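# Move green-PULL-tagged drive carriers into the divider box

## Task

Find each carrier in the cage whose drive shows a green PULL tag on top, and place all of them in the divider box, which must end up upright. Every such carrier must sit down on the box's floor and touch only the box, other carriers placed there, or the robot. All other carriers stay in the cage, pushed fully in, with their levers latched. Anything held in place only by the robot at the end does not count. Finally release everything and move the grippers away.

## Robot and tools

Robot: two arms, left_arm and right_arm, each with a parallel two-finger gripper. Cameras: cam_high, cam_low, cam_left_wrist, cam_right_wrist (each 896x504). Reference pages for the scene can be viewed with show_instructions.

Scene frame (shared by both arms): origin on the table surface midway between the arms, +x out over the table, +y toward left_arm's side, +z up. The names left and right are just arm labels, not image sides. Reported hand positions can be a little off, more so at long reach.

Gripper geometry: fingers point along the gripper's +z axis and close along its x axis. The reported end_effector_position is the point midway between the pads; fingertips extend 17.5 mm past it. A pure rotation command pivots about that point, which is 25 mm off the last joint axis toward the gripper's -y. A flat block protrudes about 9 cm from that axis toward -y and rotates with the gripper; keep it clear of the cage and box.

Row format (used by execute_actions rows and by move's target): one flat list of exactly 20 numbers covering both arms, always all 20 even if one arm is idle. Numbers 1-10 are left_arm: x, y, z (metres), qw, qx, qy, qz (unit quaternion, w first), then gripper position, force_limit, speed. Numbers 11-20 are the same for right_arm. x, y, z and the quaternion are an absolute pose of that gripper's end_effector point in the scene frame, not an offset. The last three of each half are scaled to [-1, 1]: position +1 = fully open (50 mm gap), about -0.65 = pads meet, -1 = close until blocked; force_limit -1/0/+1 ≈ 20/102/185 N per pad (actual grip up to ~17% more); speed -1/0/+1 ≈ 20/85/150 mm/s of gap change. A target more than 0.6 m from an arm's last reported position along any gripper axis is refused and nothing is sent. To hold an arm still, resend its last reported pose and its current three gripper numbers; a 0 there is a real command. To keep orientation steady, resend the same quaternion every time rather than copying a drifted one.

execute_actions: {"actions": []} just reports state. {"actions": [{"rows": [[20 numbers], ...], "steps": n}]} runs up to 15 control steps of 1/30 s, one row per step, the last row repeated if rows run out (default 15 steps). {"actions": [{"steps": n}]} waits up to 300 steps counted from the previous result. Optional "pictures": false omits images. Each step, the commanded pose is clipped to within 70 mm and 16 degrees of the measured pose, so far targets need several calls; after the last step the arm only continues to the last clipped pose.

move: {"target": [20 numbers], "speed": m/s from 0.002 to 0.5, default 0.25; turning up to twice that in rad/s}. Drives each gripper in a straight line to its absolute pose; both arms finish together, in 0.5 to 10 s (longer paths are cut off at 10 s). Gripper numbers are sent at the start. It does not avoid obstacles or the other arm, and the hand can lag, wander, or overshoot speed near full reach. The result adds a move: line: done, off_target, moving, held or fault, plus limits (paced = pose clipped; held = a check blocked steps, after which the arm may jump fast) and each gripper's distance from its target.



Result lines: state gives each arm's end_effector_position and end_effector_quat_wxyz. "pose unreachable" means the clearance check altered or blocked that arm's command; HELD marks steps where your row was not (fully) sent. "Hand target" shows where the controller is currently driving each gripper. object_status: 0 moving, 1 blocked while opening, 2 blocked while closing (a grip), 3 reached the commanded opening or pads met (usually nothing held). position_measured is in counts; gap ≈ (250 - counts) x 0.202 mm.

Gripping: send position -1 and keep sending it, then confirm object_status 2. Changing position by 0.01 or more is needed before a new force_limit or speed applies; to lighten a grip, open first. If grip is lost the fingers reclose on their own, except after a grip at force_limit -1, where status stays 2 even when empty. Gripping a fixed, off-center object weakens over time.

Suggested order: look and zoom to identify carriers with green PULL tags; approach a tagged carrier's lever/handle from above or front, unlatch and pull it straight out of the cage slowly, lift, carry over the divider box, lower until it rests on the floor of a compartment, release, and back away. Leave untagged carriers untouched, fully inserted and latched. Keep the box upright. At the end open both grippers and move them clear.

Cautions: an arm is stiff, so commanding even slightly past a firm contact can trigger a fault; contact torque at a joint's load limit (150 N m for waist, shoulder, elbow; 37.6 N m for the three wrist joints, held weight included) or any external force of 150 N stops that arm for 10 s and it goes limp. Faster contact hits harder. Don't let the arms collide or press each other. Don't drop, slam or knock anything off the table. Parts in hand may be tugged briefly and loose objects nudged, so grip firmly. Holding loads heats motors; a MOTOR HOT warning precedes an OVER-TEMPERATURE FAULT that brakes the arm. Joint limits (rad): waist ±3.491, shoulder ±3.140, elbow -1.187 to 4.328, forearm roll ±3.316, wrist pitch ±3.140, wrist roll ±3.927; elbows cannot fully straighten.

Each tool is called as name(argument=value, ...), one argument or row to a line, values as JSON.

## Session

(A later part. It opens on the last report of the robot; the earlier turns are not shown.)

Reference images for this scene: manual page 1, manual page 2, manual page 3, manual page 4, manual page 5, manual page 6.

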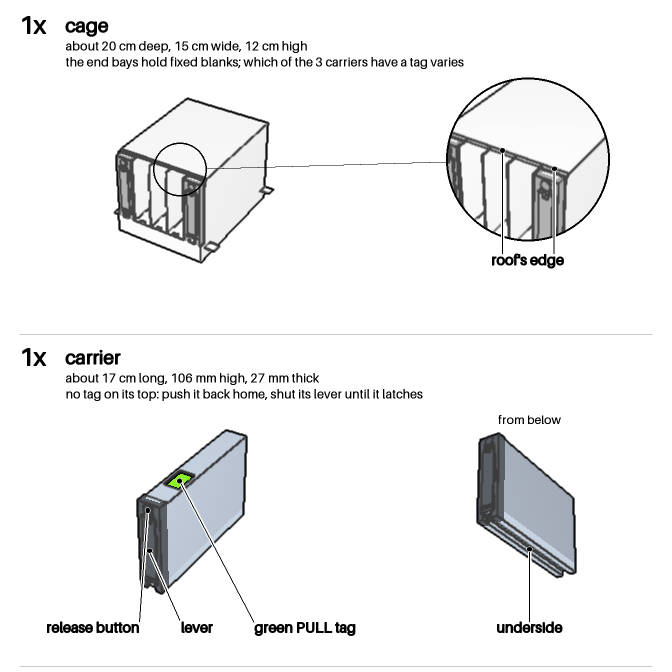

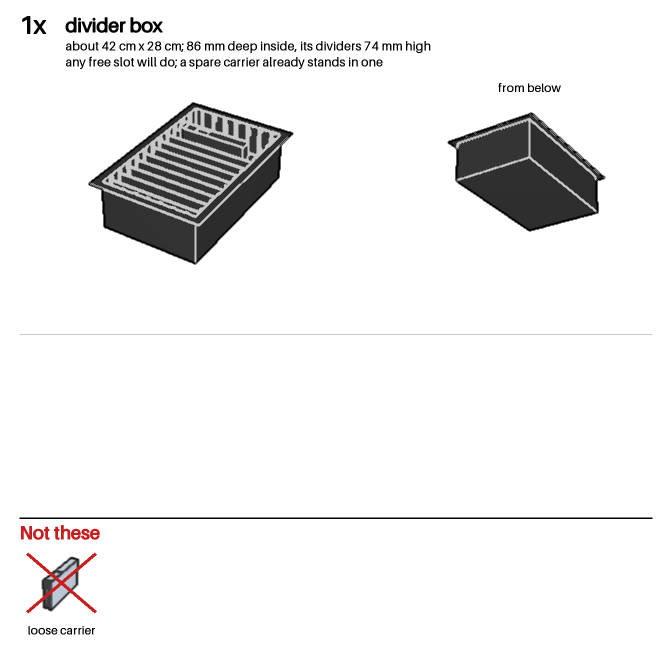

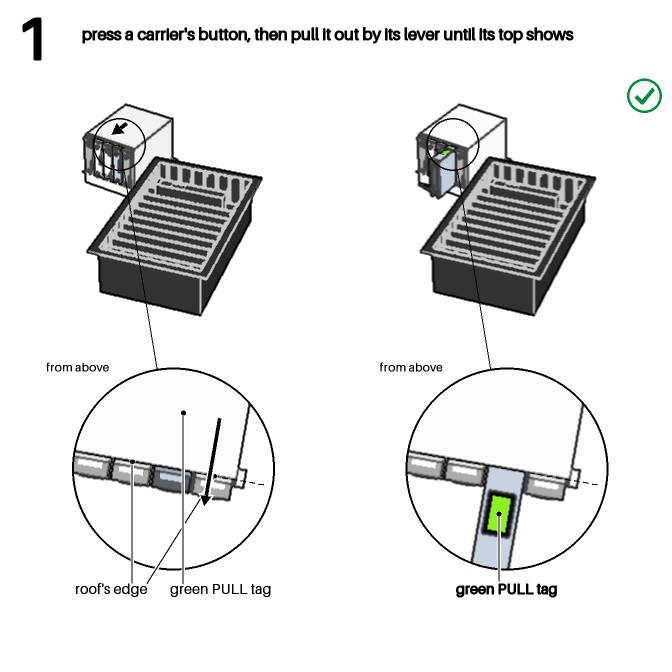

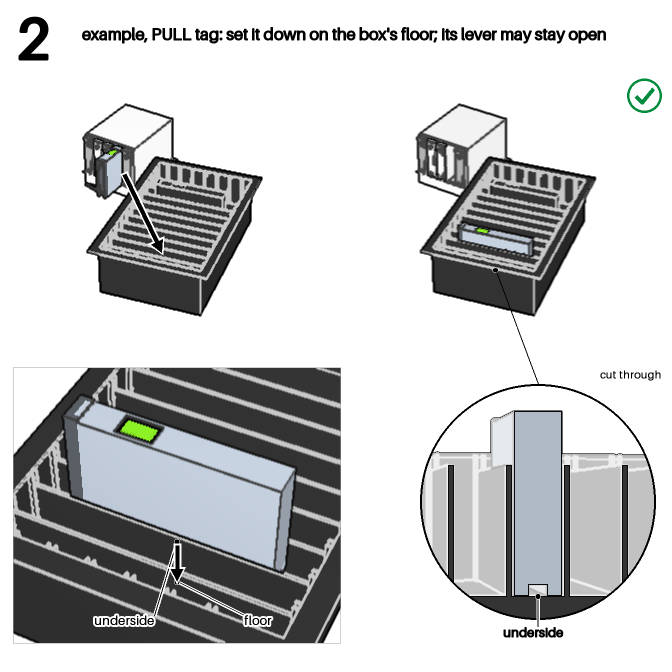

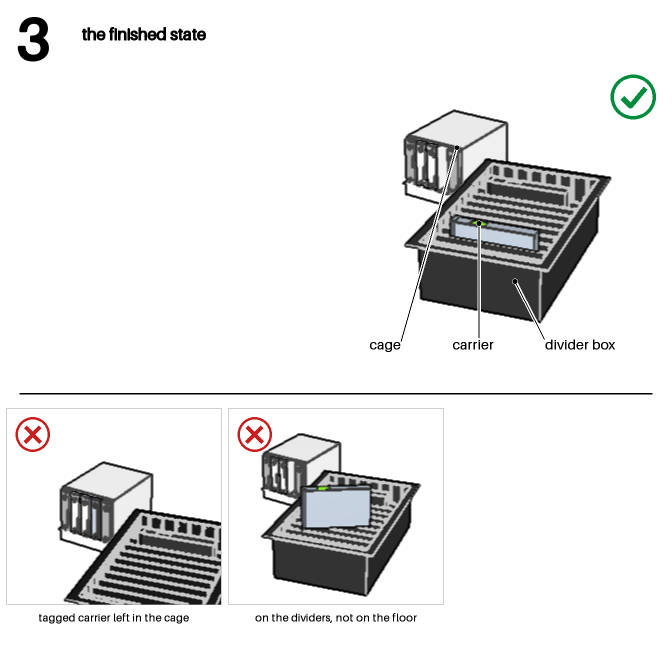

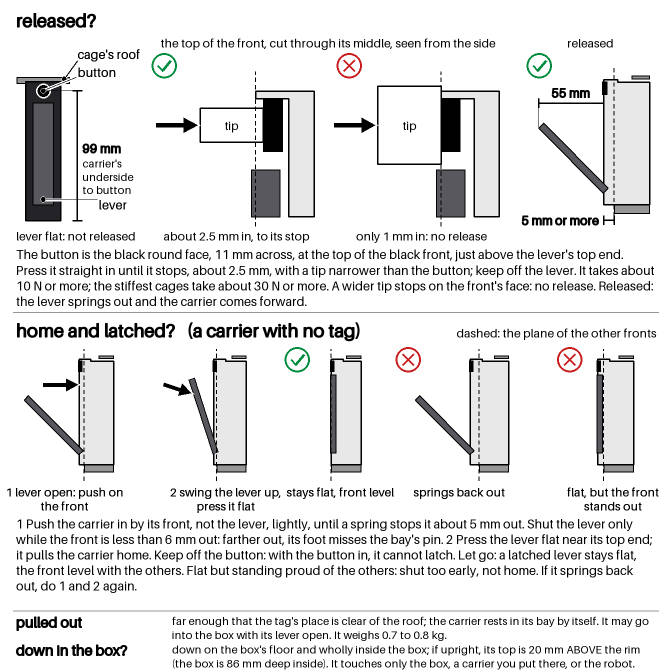

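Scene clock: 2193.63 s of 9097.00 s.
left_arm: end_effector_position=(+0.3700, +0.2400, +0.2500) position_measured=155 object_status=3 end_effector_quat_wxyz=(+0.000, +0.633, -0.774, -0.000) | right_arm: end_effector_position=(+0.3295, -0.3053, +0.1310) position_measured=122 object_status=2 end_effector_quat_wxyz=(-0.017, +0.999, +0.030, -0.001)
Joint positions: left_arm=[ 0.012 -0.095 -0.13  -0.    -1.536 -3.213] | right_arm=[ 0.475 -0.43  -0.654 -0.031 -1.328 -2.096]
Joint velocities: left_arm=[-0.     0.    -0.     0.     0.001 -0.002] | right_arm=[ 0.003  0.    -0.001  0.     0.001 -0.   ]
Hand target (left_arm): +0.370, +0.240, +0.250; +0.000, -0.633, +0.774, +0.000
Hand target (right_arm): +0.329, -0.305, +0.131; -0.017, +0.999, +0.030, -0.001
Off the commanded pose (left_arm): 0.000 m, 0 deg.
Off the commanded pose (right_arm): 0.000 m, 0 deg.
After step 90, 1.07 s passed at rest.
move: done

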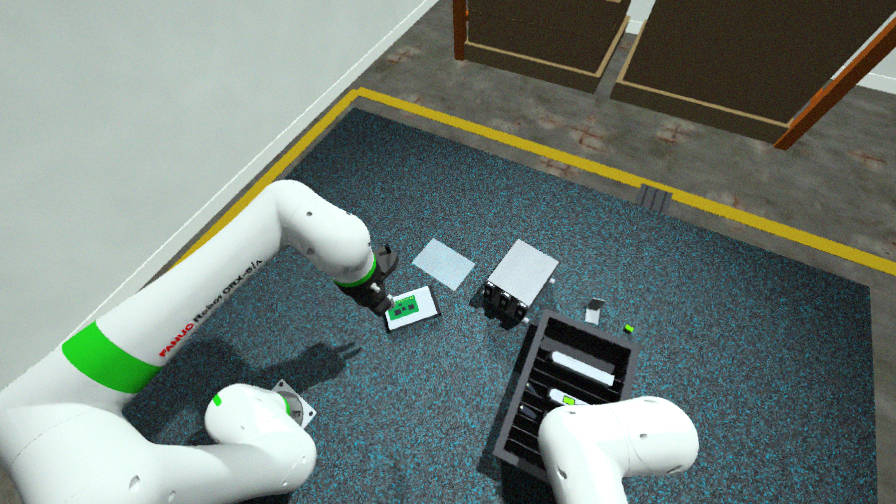

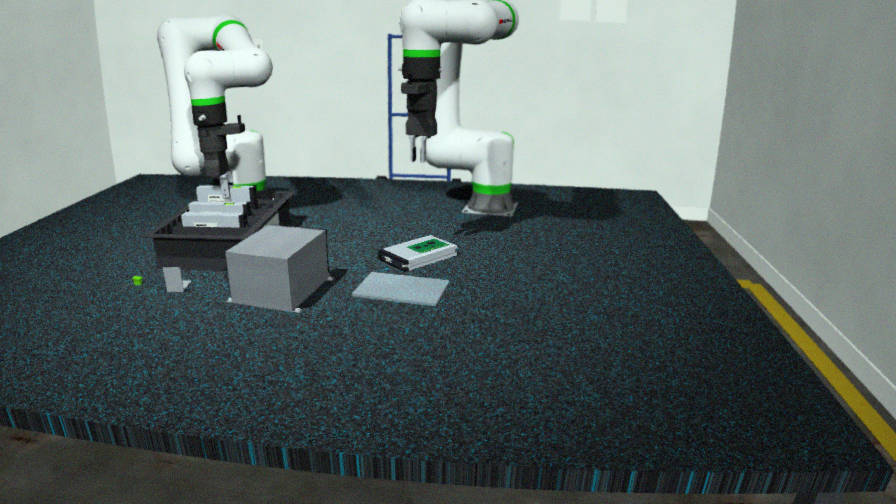

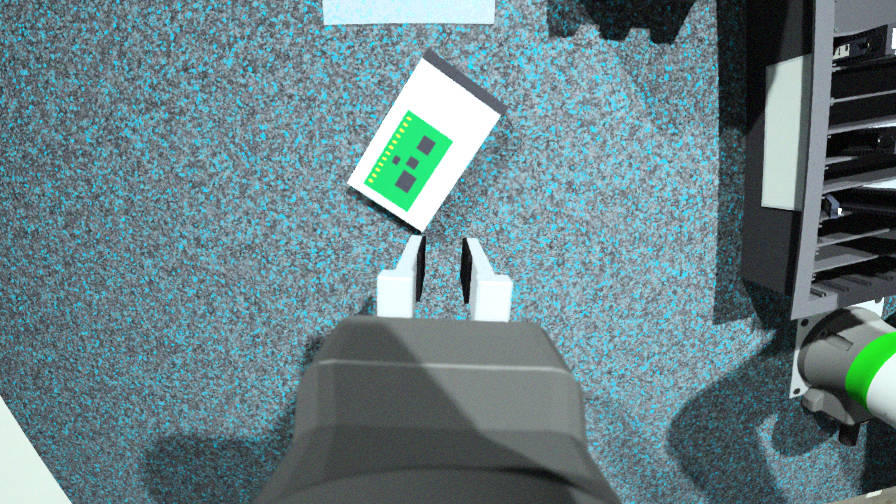

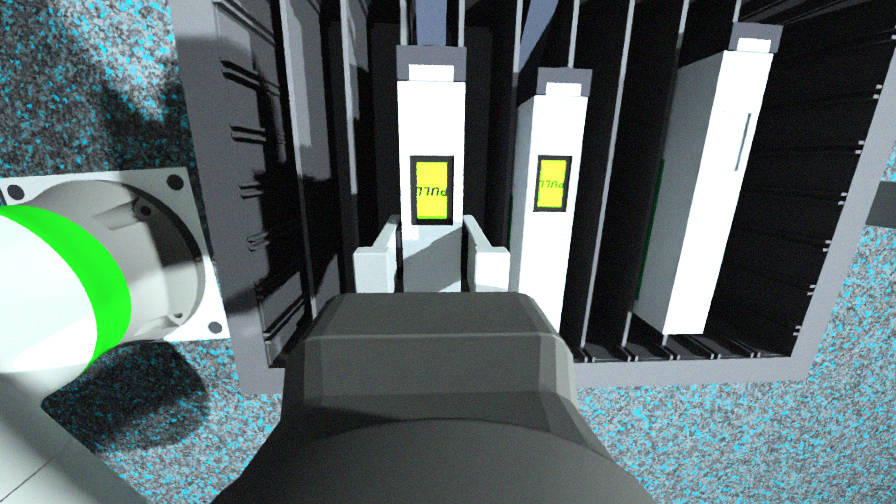

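move(
  target=[0.37,0.24,0.25,0,0.6327,-0.7744,0,-0.02,-0.3,-0.3,0.3297,-0.3088,0.131,-0.0174,0.9994,0.0297,-0.0005,-1,0.4,-0.3],
  speed=0.004,
)

Scene clock: 2225.20 s of 9097.00 s.
left_arm: end_effector_position=(+0.3700, +0.2400, +0.2500) position_measured=155 object_status=3 end_effector_quat_wxyz=(+0.000, +0.633, -0.774, -0.000) | right_arm: end_effector_position=(+0.3297, -0.3088, +0.1310) position_measured=122 object_status=2 end_effector_quat_wxyz=(-0.017, +0.999, +0.030, -0.001)
Joint positions: left_arm=[ 0.012 -0.095 -0.13  -0.    -1.536 -3.213] | right_arm=[ 0.462 -0.43  -0.655 -0.031 -1.329 -2.084]
Joint velocities: left_arm=[-0.    -0.     0.     0.001 -0.002 -0.001] | right_arm=[ 0.    -0.    -0.    -0.    -0.     0.002]
Hand target (left_arm): +0.370, +0.240, +0.250; +0.000, -0.633, +0.774, +0.000
Hand target (right_arm): +0.330, -0.309, +0.131; -0.017, +0.999, +0.030, -0.001
Off the commanded pose (left_arm): 0.000 m, 0 deg.
Off the commanded pose (right_arm): 0.000 m, 0 deg.
After step 90, 27.47 s passed at rest.
move: done

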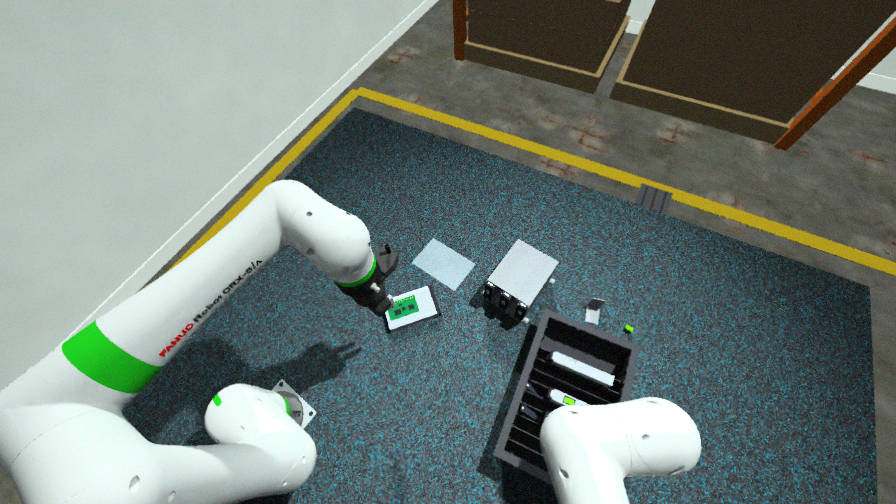

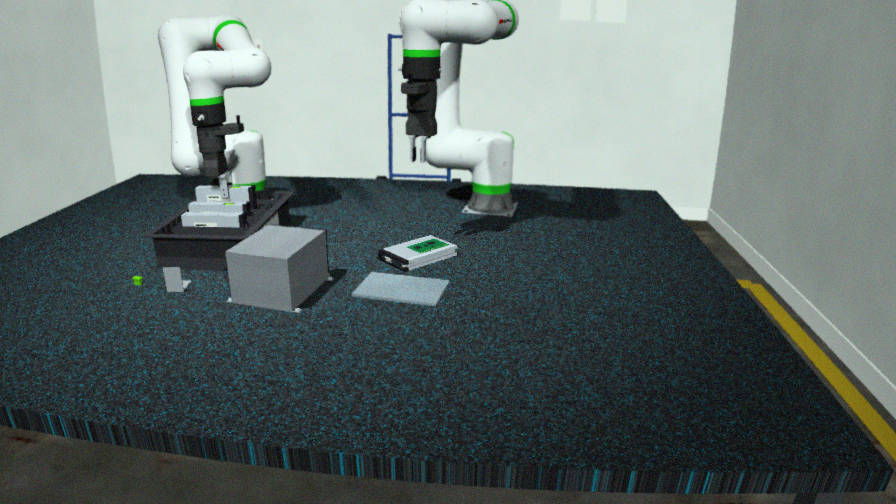

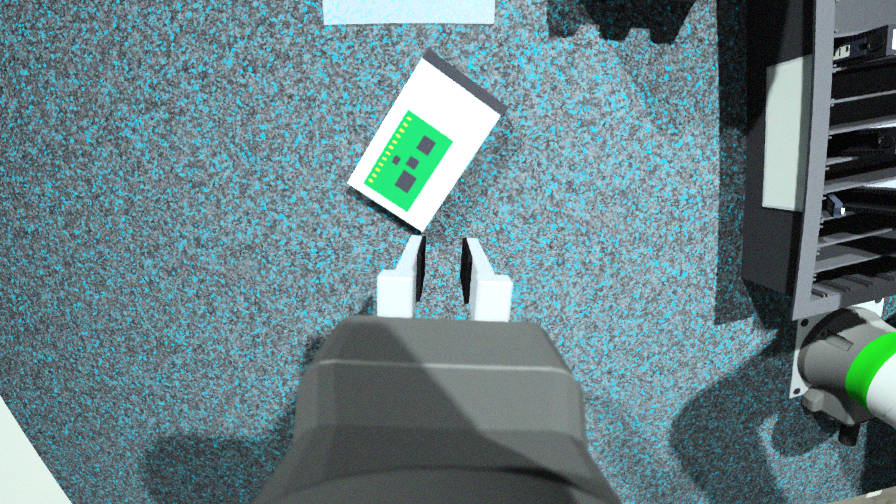

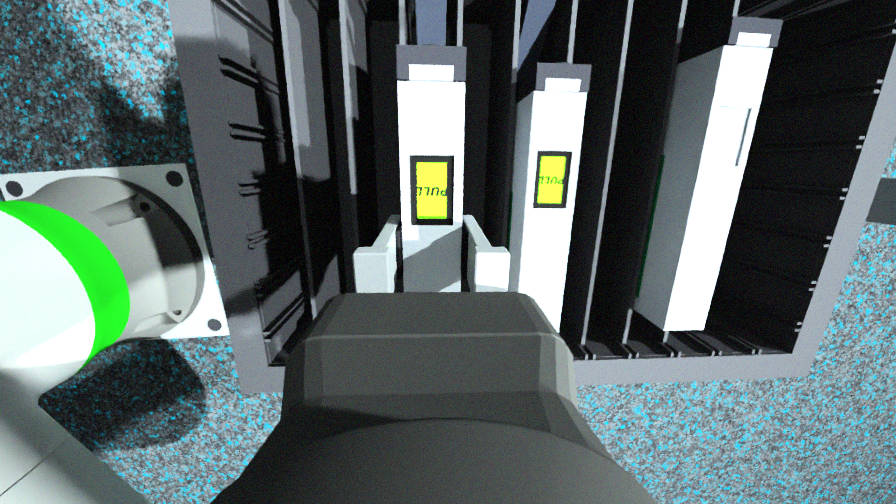

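move(
  target=[0.37,0.24,0.25,0,0.6327,-0.7744,0,-0.02,-0.3,-0.3,0.3297,-0.3088,0.118,-0.0174,0.9994,0.0297,-0.0005,-1,0.4,-0.3],
  speed=0.006,
)

Scene clock: 2234.83 s of 9097.00 s.
left_arm: end_effector_position=(+0.3700, +0.2400, +0.2500) position_measured=155 object_status=3 end_effector_quat_wxyz=(+0.000, +0.633, -0.774, -0.000) | right_arm: end_effector_position=(+0.3297, -0.3088, +0.1180) position_measured=122 object_status=2 end_effector_quat_wxyz=(-0.017, +0.999, +0.030, -0.000)
Joint positions: left_arm=[ 0.012 -0.095 -0.13  -0.    -1.536 -3.213] | right_arm=[ 0.462 -0.42  -0.68  -0.031 -1.294 -2.083]
Joint velocities: left_arm=[-0.001 -0.    -0.     0.    -0.002  0.001] | right_arm=[ 0.001  0.    -0.001  0.     0.001  0.001]
Hand target (left_arm): +0.370, +0.240, +0.250; +0.000, -0.633, +0.774, +0.000
Hand target (right_arm): +0.330, -0.309, +0.118; -0.017, +0.999, +0.030, -0.001
Off the commanded pose (left_arm): 0.000 m, 0 deg.
Off the commanded pose (right_arm): 0.000 m, 0 deg.
After step 90, 4.23 s passed at rest.
move: done

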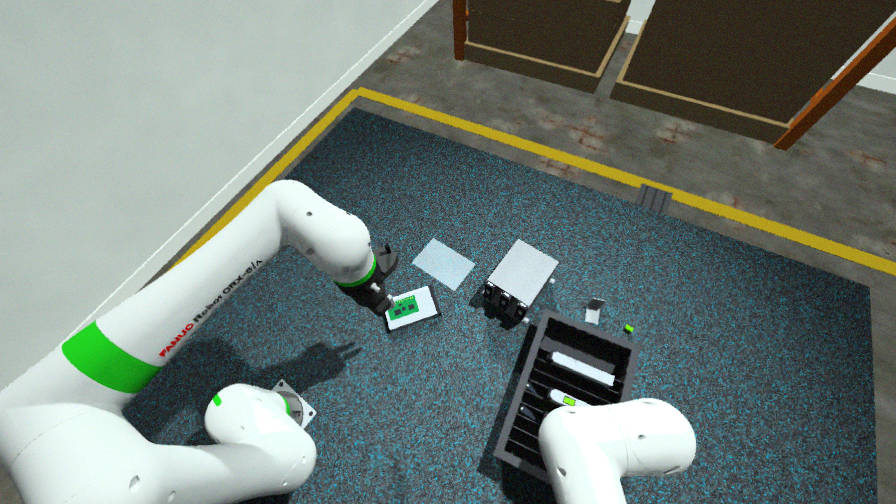

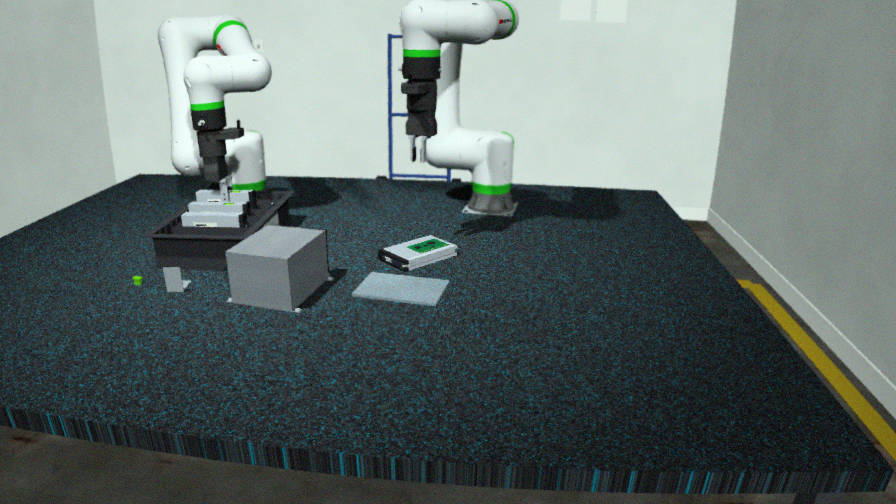

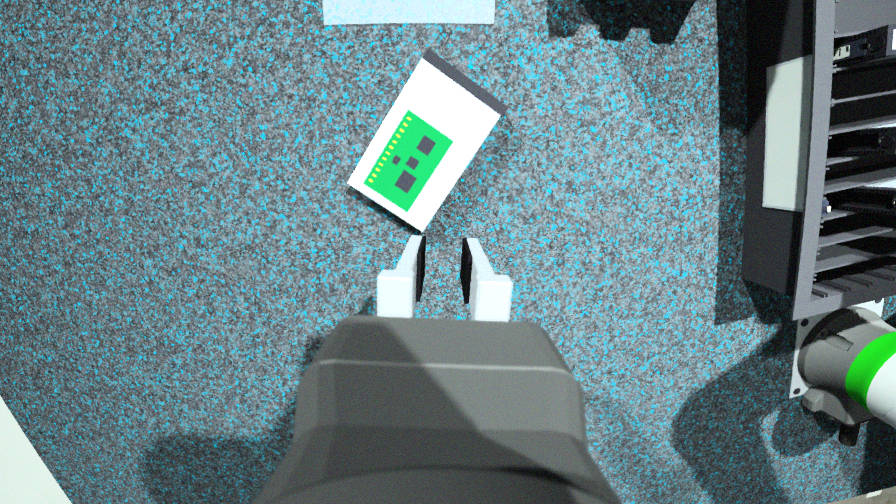

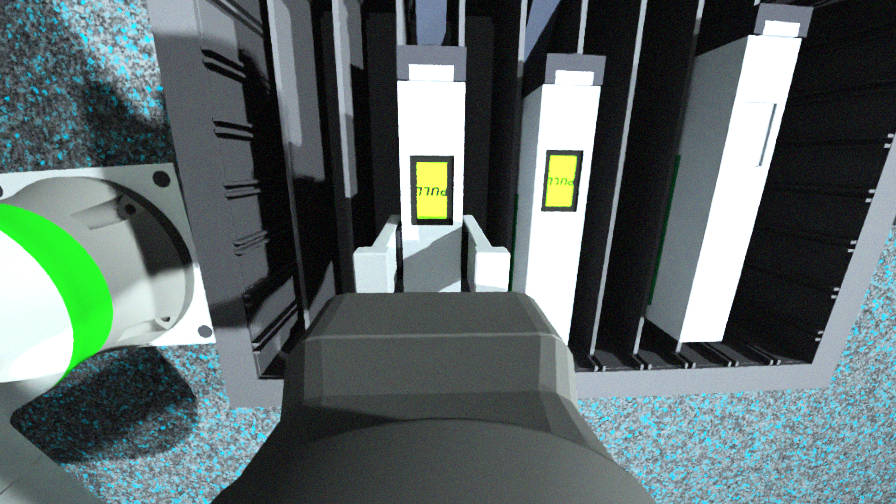

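zoom_image(
  camera="cam_right_wrist",
  region=[380,30,640,240],
)

zoom_image(
  camera="cam_low",
  region=[150,160,310,250],
)

Region (380, 30, 640, 240) of cam_right_wrist's 896x504 image, scaled by 1.938, with more detail than that image has; it fills the top 407 rows of this view, and the rest is white.

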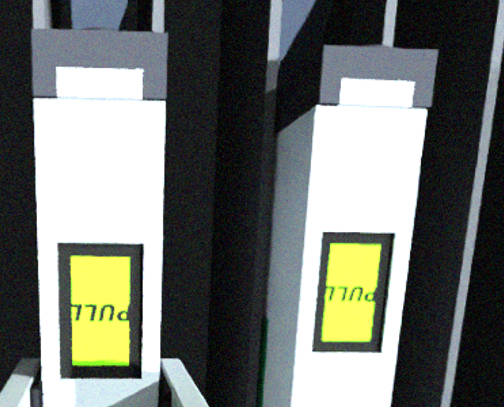

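Region (150, 160, 310, 250) of cam_low's 896x504 image, scaled by 3.150, with more detail than that image has; it fills the top 284 rows of this view, and the rest is white.

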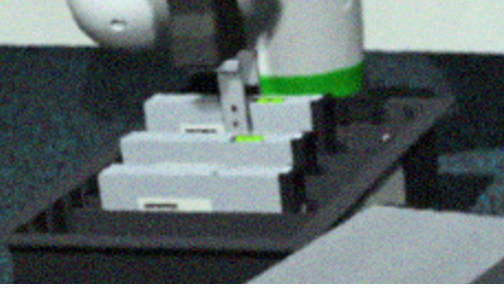

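move(
  target=[0.37,0.24,0.25,0,0.6327,-0.7744,0,-0.02,-0.3,-0.3,0.3297,-0.3088,0.111,-0.0174,0.9994,0.0297,-0.0005,-1,0.4,-0.3],
  speed=0.005,
)

zoom_image(
  camera="cam_right_wrist",
  region=[380,30,640,240],
)

zoom_image(
  camera="cam_low",
  region=[150,160,310,250],
)

Scene clock: 2262.60 s of 9097.00 s.
left_arm: end_effector_position=(+0.3700, +0.2400, +0.2500) position_measured=155 object_status=3 end_effector_quat_wxyz=(+0.000, +0.633, -0.774, -0.000) | right_arm: end_effector_position=(+0.3297, -0.3088, +0.1110) position_measured=122 object_status=2 end_effector_quat_wxyz=(-0.017, +0.999, +0.030, -0.001)
Joint positions: left_arm=[ 0.012 -0.095 -0.13  -0.    -1.536 -3.213] | right_arm=[ 0.462 -0.414 -0.693 -0.032 -1.274 -2.082]
Joint velocities: left_arm=[ 0.    -0.     0.     0.001 -0.    -0.001] | right_arm=[-0.     0.001 -0.001 -0.     0.001  0.001]
Hand target (left_arm): +0.370, +0.240, +0.250; +0.000, -0.633, +0.774, +0.000
Hand target (right_arm): +0.330, -0.309, +0.111; -0.017, +0.999, +0.030, -0.001
Off the commanded pose (left_arm): 0.000 m, 0 deg.
Off the commanded pose (right_arm): 0.000 m, 0 deg.
After step 90, 23.13 s passed at rest.
move: done

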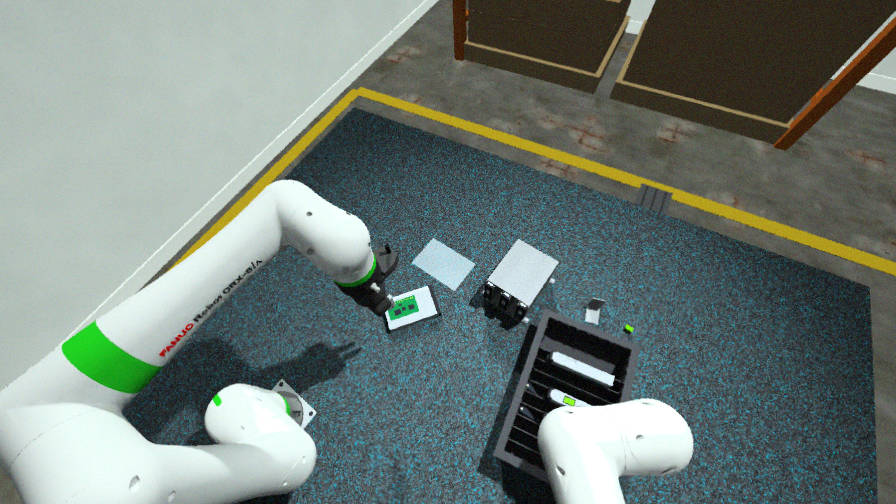

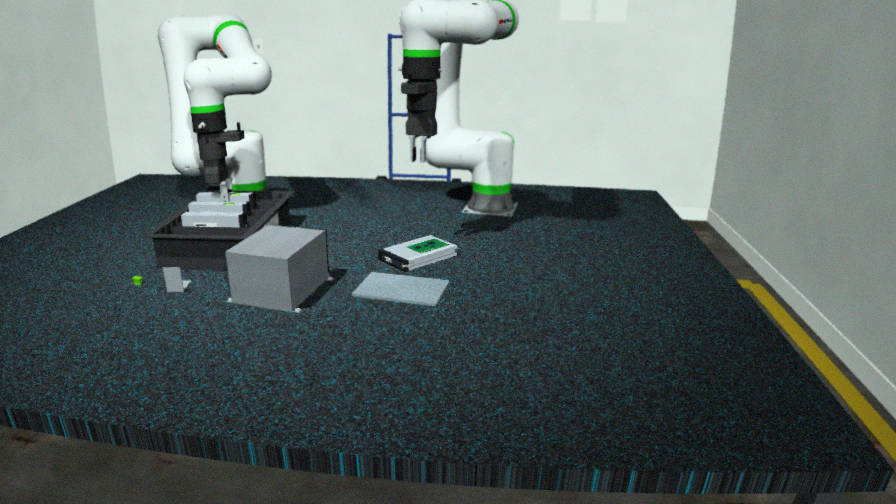

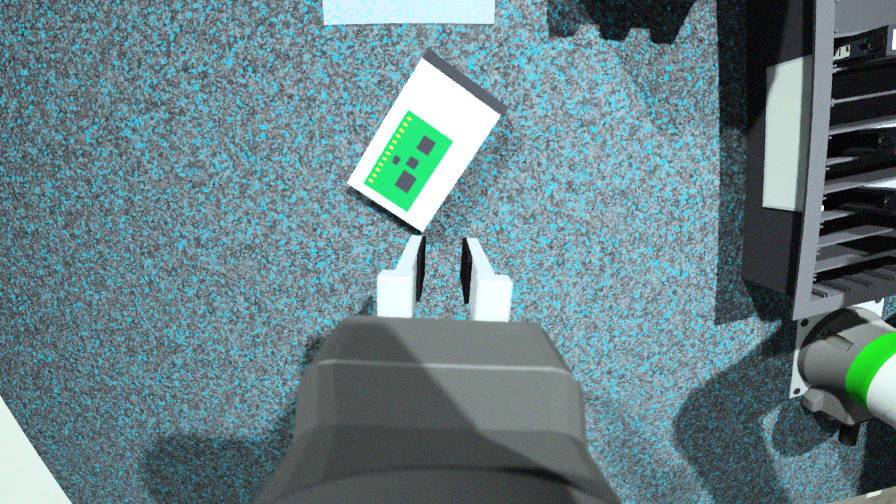

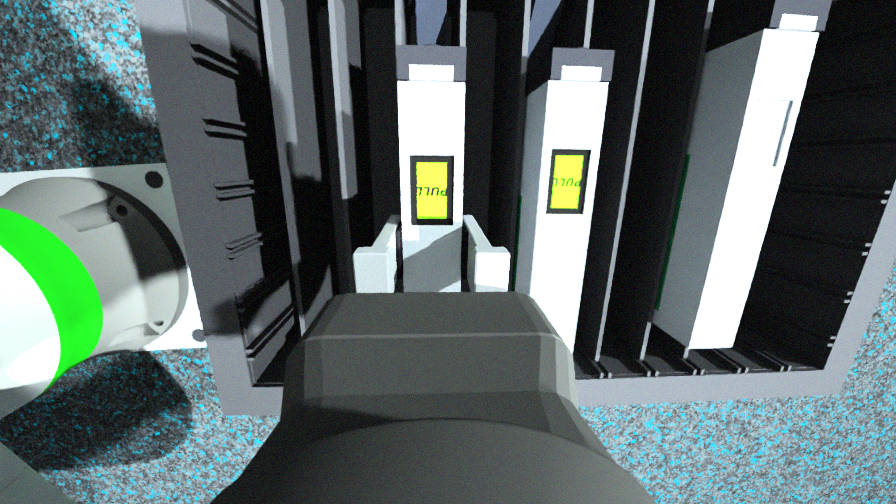

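Region (380, 30, 640, 240) of cam_right_wrist's 896x504 image, scaled by 1.938, with more detail than that image has; it fills the top 407 rows of this view, and the rest is white.

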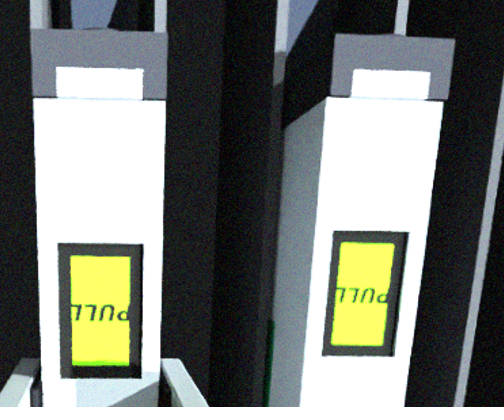

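Region (150, 160, 310, 250) of cam_low's 896x504 image, scaled by 3.150, with more detail than that image has; it fills the top 284 rows of this view, and the rest is white.

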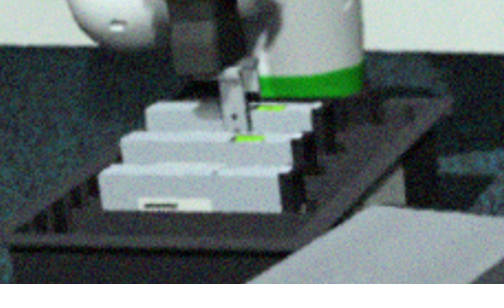

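zoom_image(
  camera="cam_left_wrist",
  region=[370,220,520,330],
)

zoom_image(
  camera="cam_right_wrist",
  region=[340,190,540,300],
)

Region (370, 220, 520, 330) of cam_left_wrist's 896x504 image, scaled by 3.360, with more detail than that image has; it fills the top 370 rows of this view, and the rest is white.

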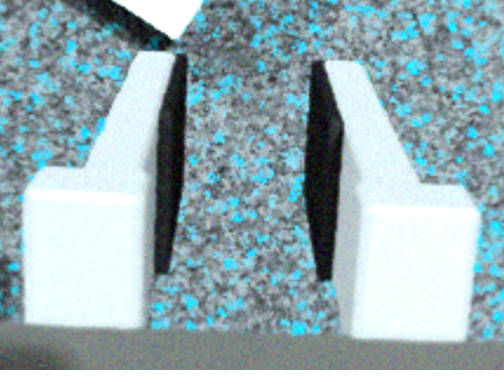

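Region (340, 190, 540, 300) of cam_right_wrist's 896x504 image, scaled by 2.520, with more detail than that image has; it fills the top 277 rows of this view, and the rest is white.

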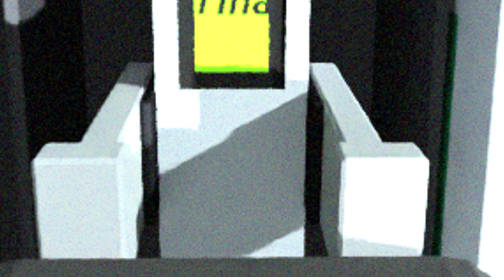

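move(
  target=[0.37,0.24,0.25,0,0.6327,-0.7744,0,-0.02,-0.3,-0.3,0.3297,-0.3088,0.108,-0.0174,0.9994,0.0297,-0.0005,-1,0.4,-0.3],
  speed=0.004,
)

zoom_image(
  camera="cam_right_wrist",
  region=[380,30,640,240],
)

Scene clock: 2300.23 s of 9097.00 s.
left_arm: end_effector_position=(+0.3700, +0.2400, +0.2500) position_measured=155 object_status=3 end_effector_quat_wxyz=(+0.000, +0.633, -0.774, -0.000) | right_arm: end_effector_position=(+0.3297, -0.3088, +0.1080) position_measured=122 object_status=2 end_effector_quat_wxyz=(-0.017, +0.999, +0.030, -0.001)
Joint positions: left_arm=[ 0.012 -0.095 -0.13  -0.    -1.536 -3.213] | right_arm=[ 0.462 -0.411 -0.699 -0.032 -1.266 -2.082]
Joint velocities: left_arm=[-0.    -0.     0.     0.002 -0.001 -0.   ] | right_arm=[-0.001  0.    -0.001  0.     0.001 -0.001]
Hand target (left_arm): +0.370, +0.240, +0.250; +0.000, -0.633, +0.774, +0.000
Hand target (right_arm): +0.330, -0.309, +0.108; -0.017, +0.999, +0.030, -0.001
Off the commanded pose (left_arm): 0.000 m, 0 deg.
Off the commanded pose (right_arm): 0.000 m, 0 deg.
After step 90, 33.67 s passed at rest.
move: done

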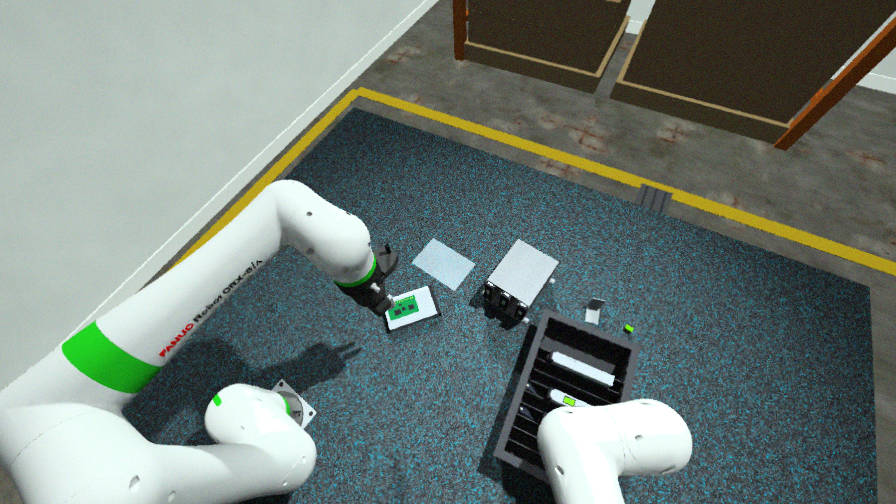

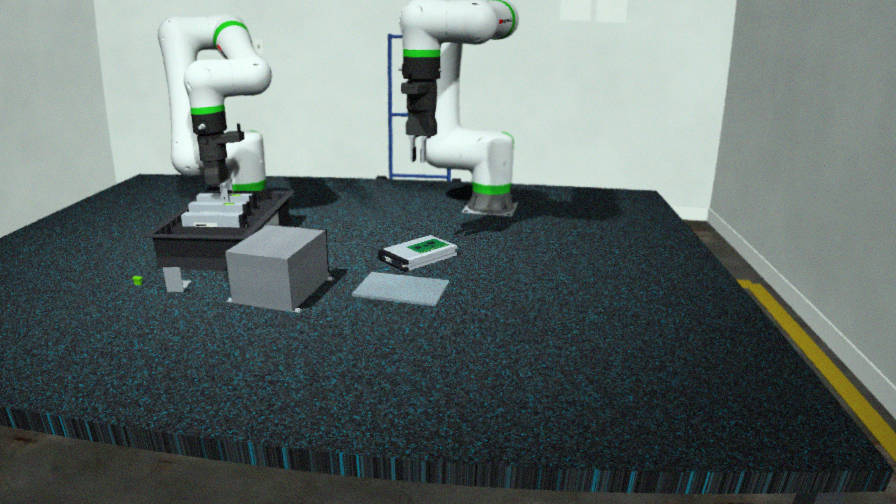

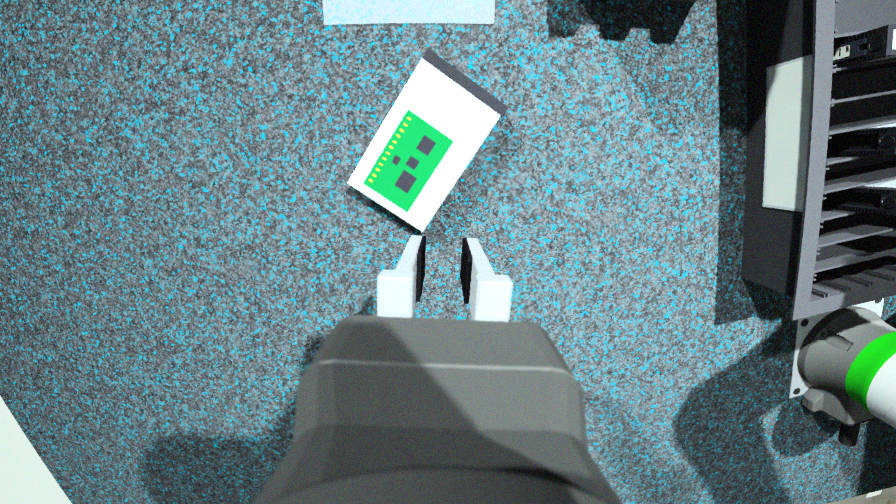

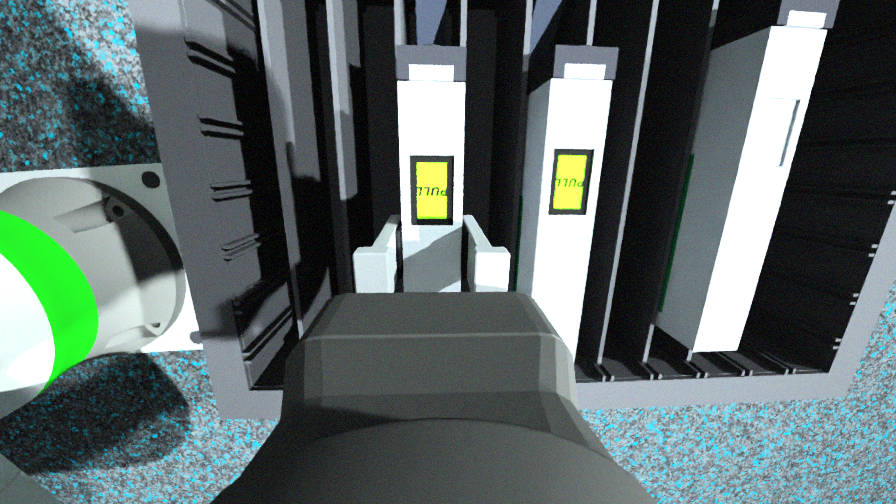

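Region (380, 30, 640, 240) of cam_right_wrist's 896x504 image, scaled by 1.938, with more detail than that image has; it fills the top 407 rows of this view, and the rest is white.

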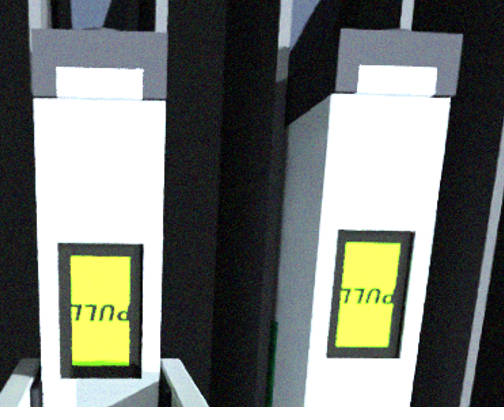

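move(
  target=[0.37,0.24,0.25,0,0.6327,-0.7744,0,-0.02,-0.3,-0.3,0.3297,-0.3088,0.1055,-0.0174,0.9994,0.0297,-0.0005,-1,0.4,-0.3],
  speed=0.004,
)

zoom_image(
  camera="cam_right_wrist",
  region=[380,30,640,240],
)

Scene clock: 2305.93 s of 9097.00 s.
left_arm: end_effector_position=(+0.3700, +0.2400, +0.2500) position_measured=155 object_status=3 end_effector_quat_wxyz=(+0.000, +0.633, -0.774, -0.000) | right_arm: end_effector_position=(+0.3297, -0.3088, +0.1055) position_measured=122 object_status=2 end_effector_quat_wxyz=(-0.017, +0.999, +0.030, -0.001)
Joint positions: left_arm=[ 0.012 -0.095 -0.13  -0.    -1.536 -3.213] | right_arm=[ 0.462 -0.409 -0.703 -0.032 -1.259 -2.081]
Joint velocities: left_arm=[-0.002  0.    -0.001  0.001 -0.002 -0.002] | right_arm=[ 0.002  0.    -0.001 -0.     0.001 -0.   ]
Hand target (left_arm): +0.370, +0.240, +0.250; +0.000, -0.633, +0.774, +0.000
Hand target (right_arm): +0.330, -0.309, +0.106; -0.017, +0.999, +0.030, -0.001
Off the commanded pose (left_arm): 0.000 m, 0 deg.
Off the commanded pose (right_arm): 0.000 m, 0 deg.
After step 90, 1.87 s passed at rest.
move: done

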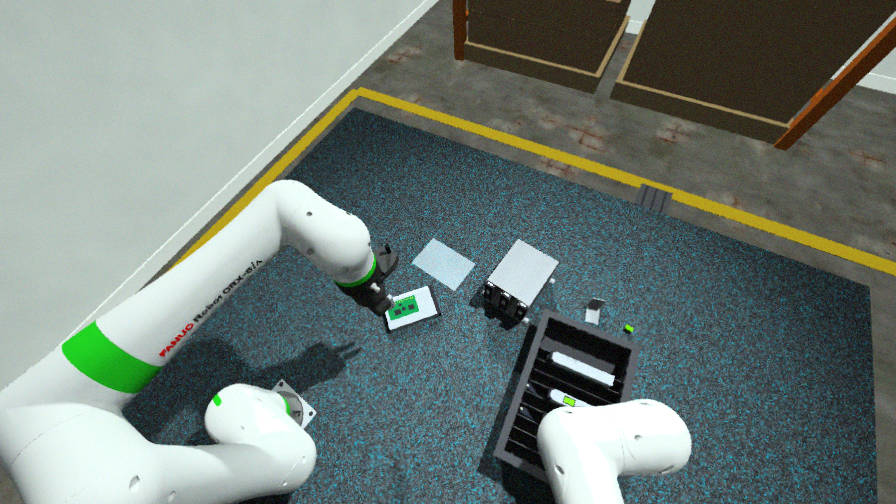

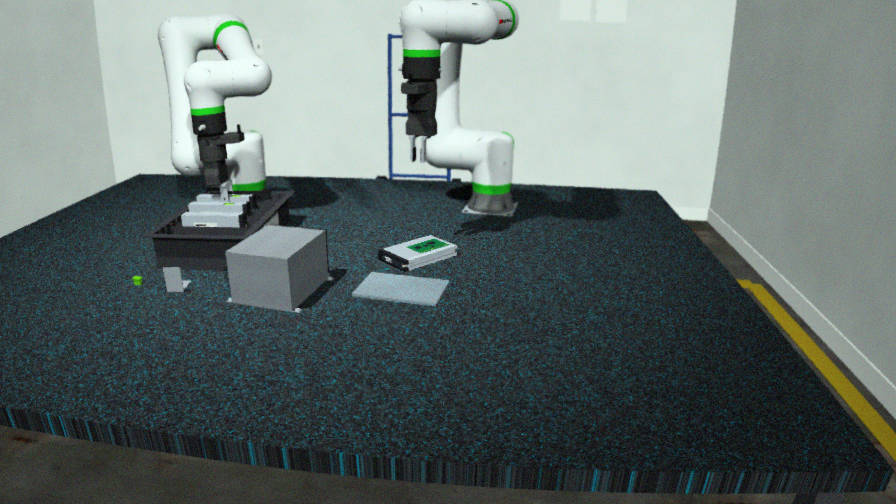

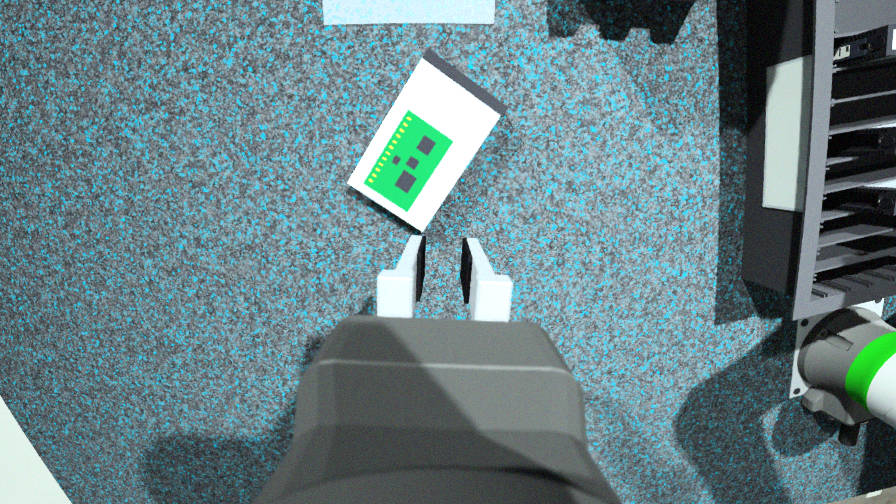

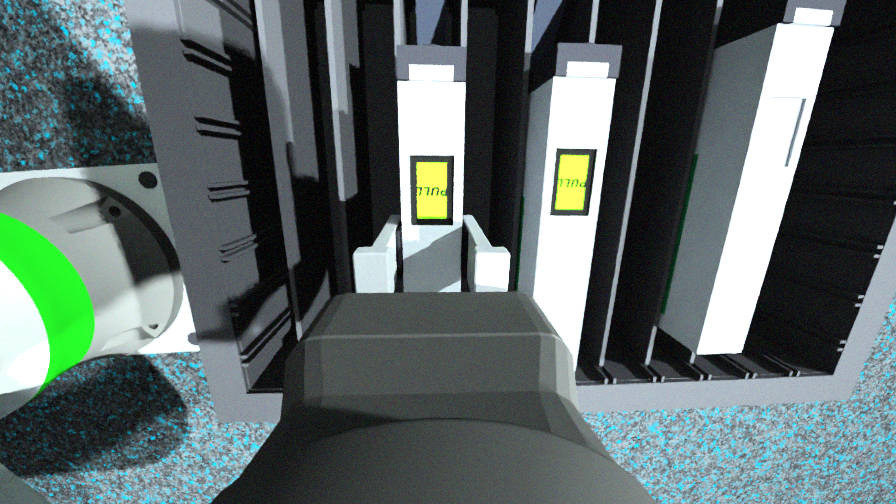

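Region (380, 30, 640, 240) of cam_right_wrist's 896x504 image, scaled by 1.938, with more detail than that image has; it fills the top 407 rows of this view, and the rest is white.

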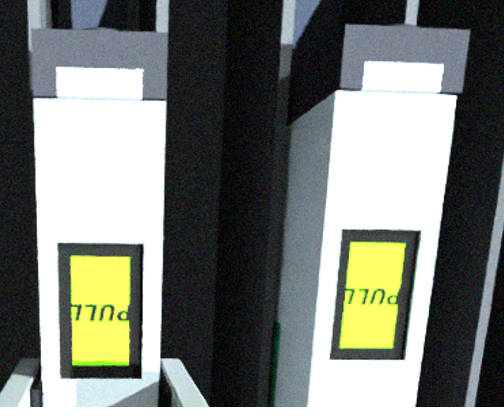

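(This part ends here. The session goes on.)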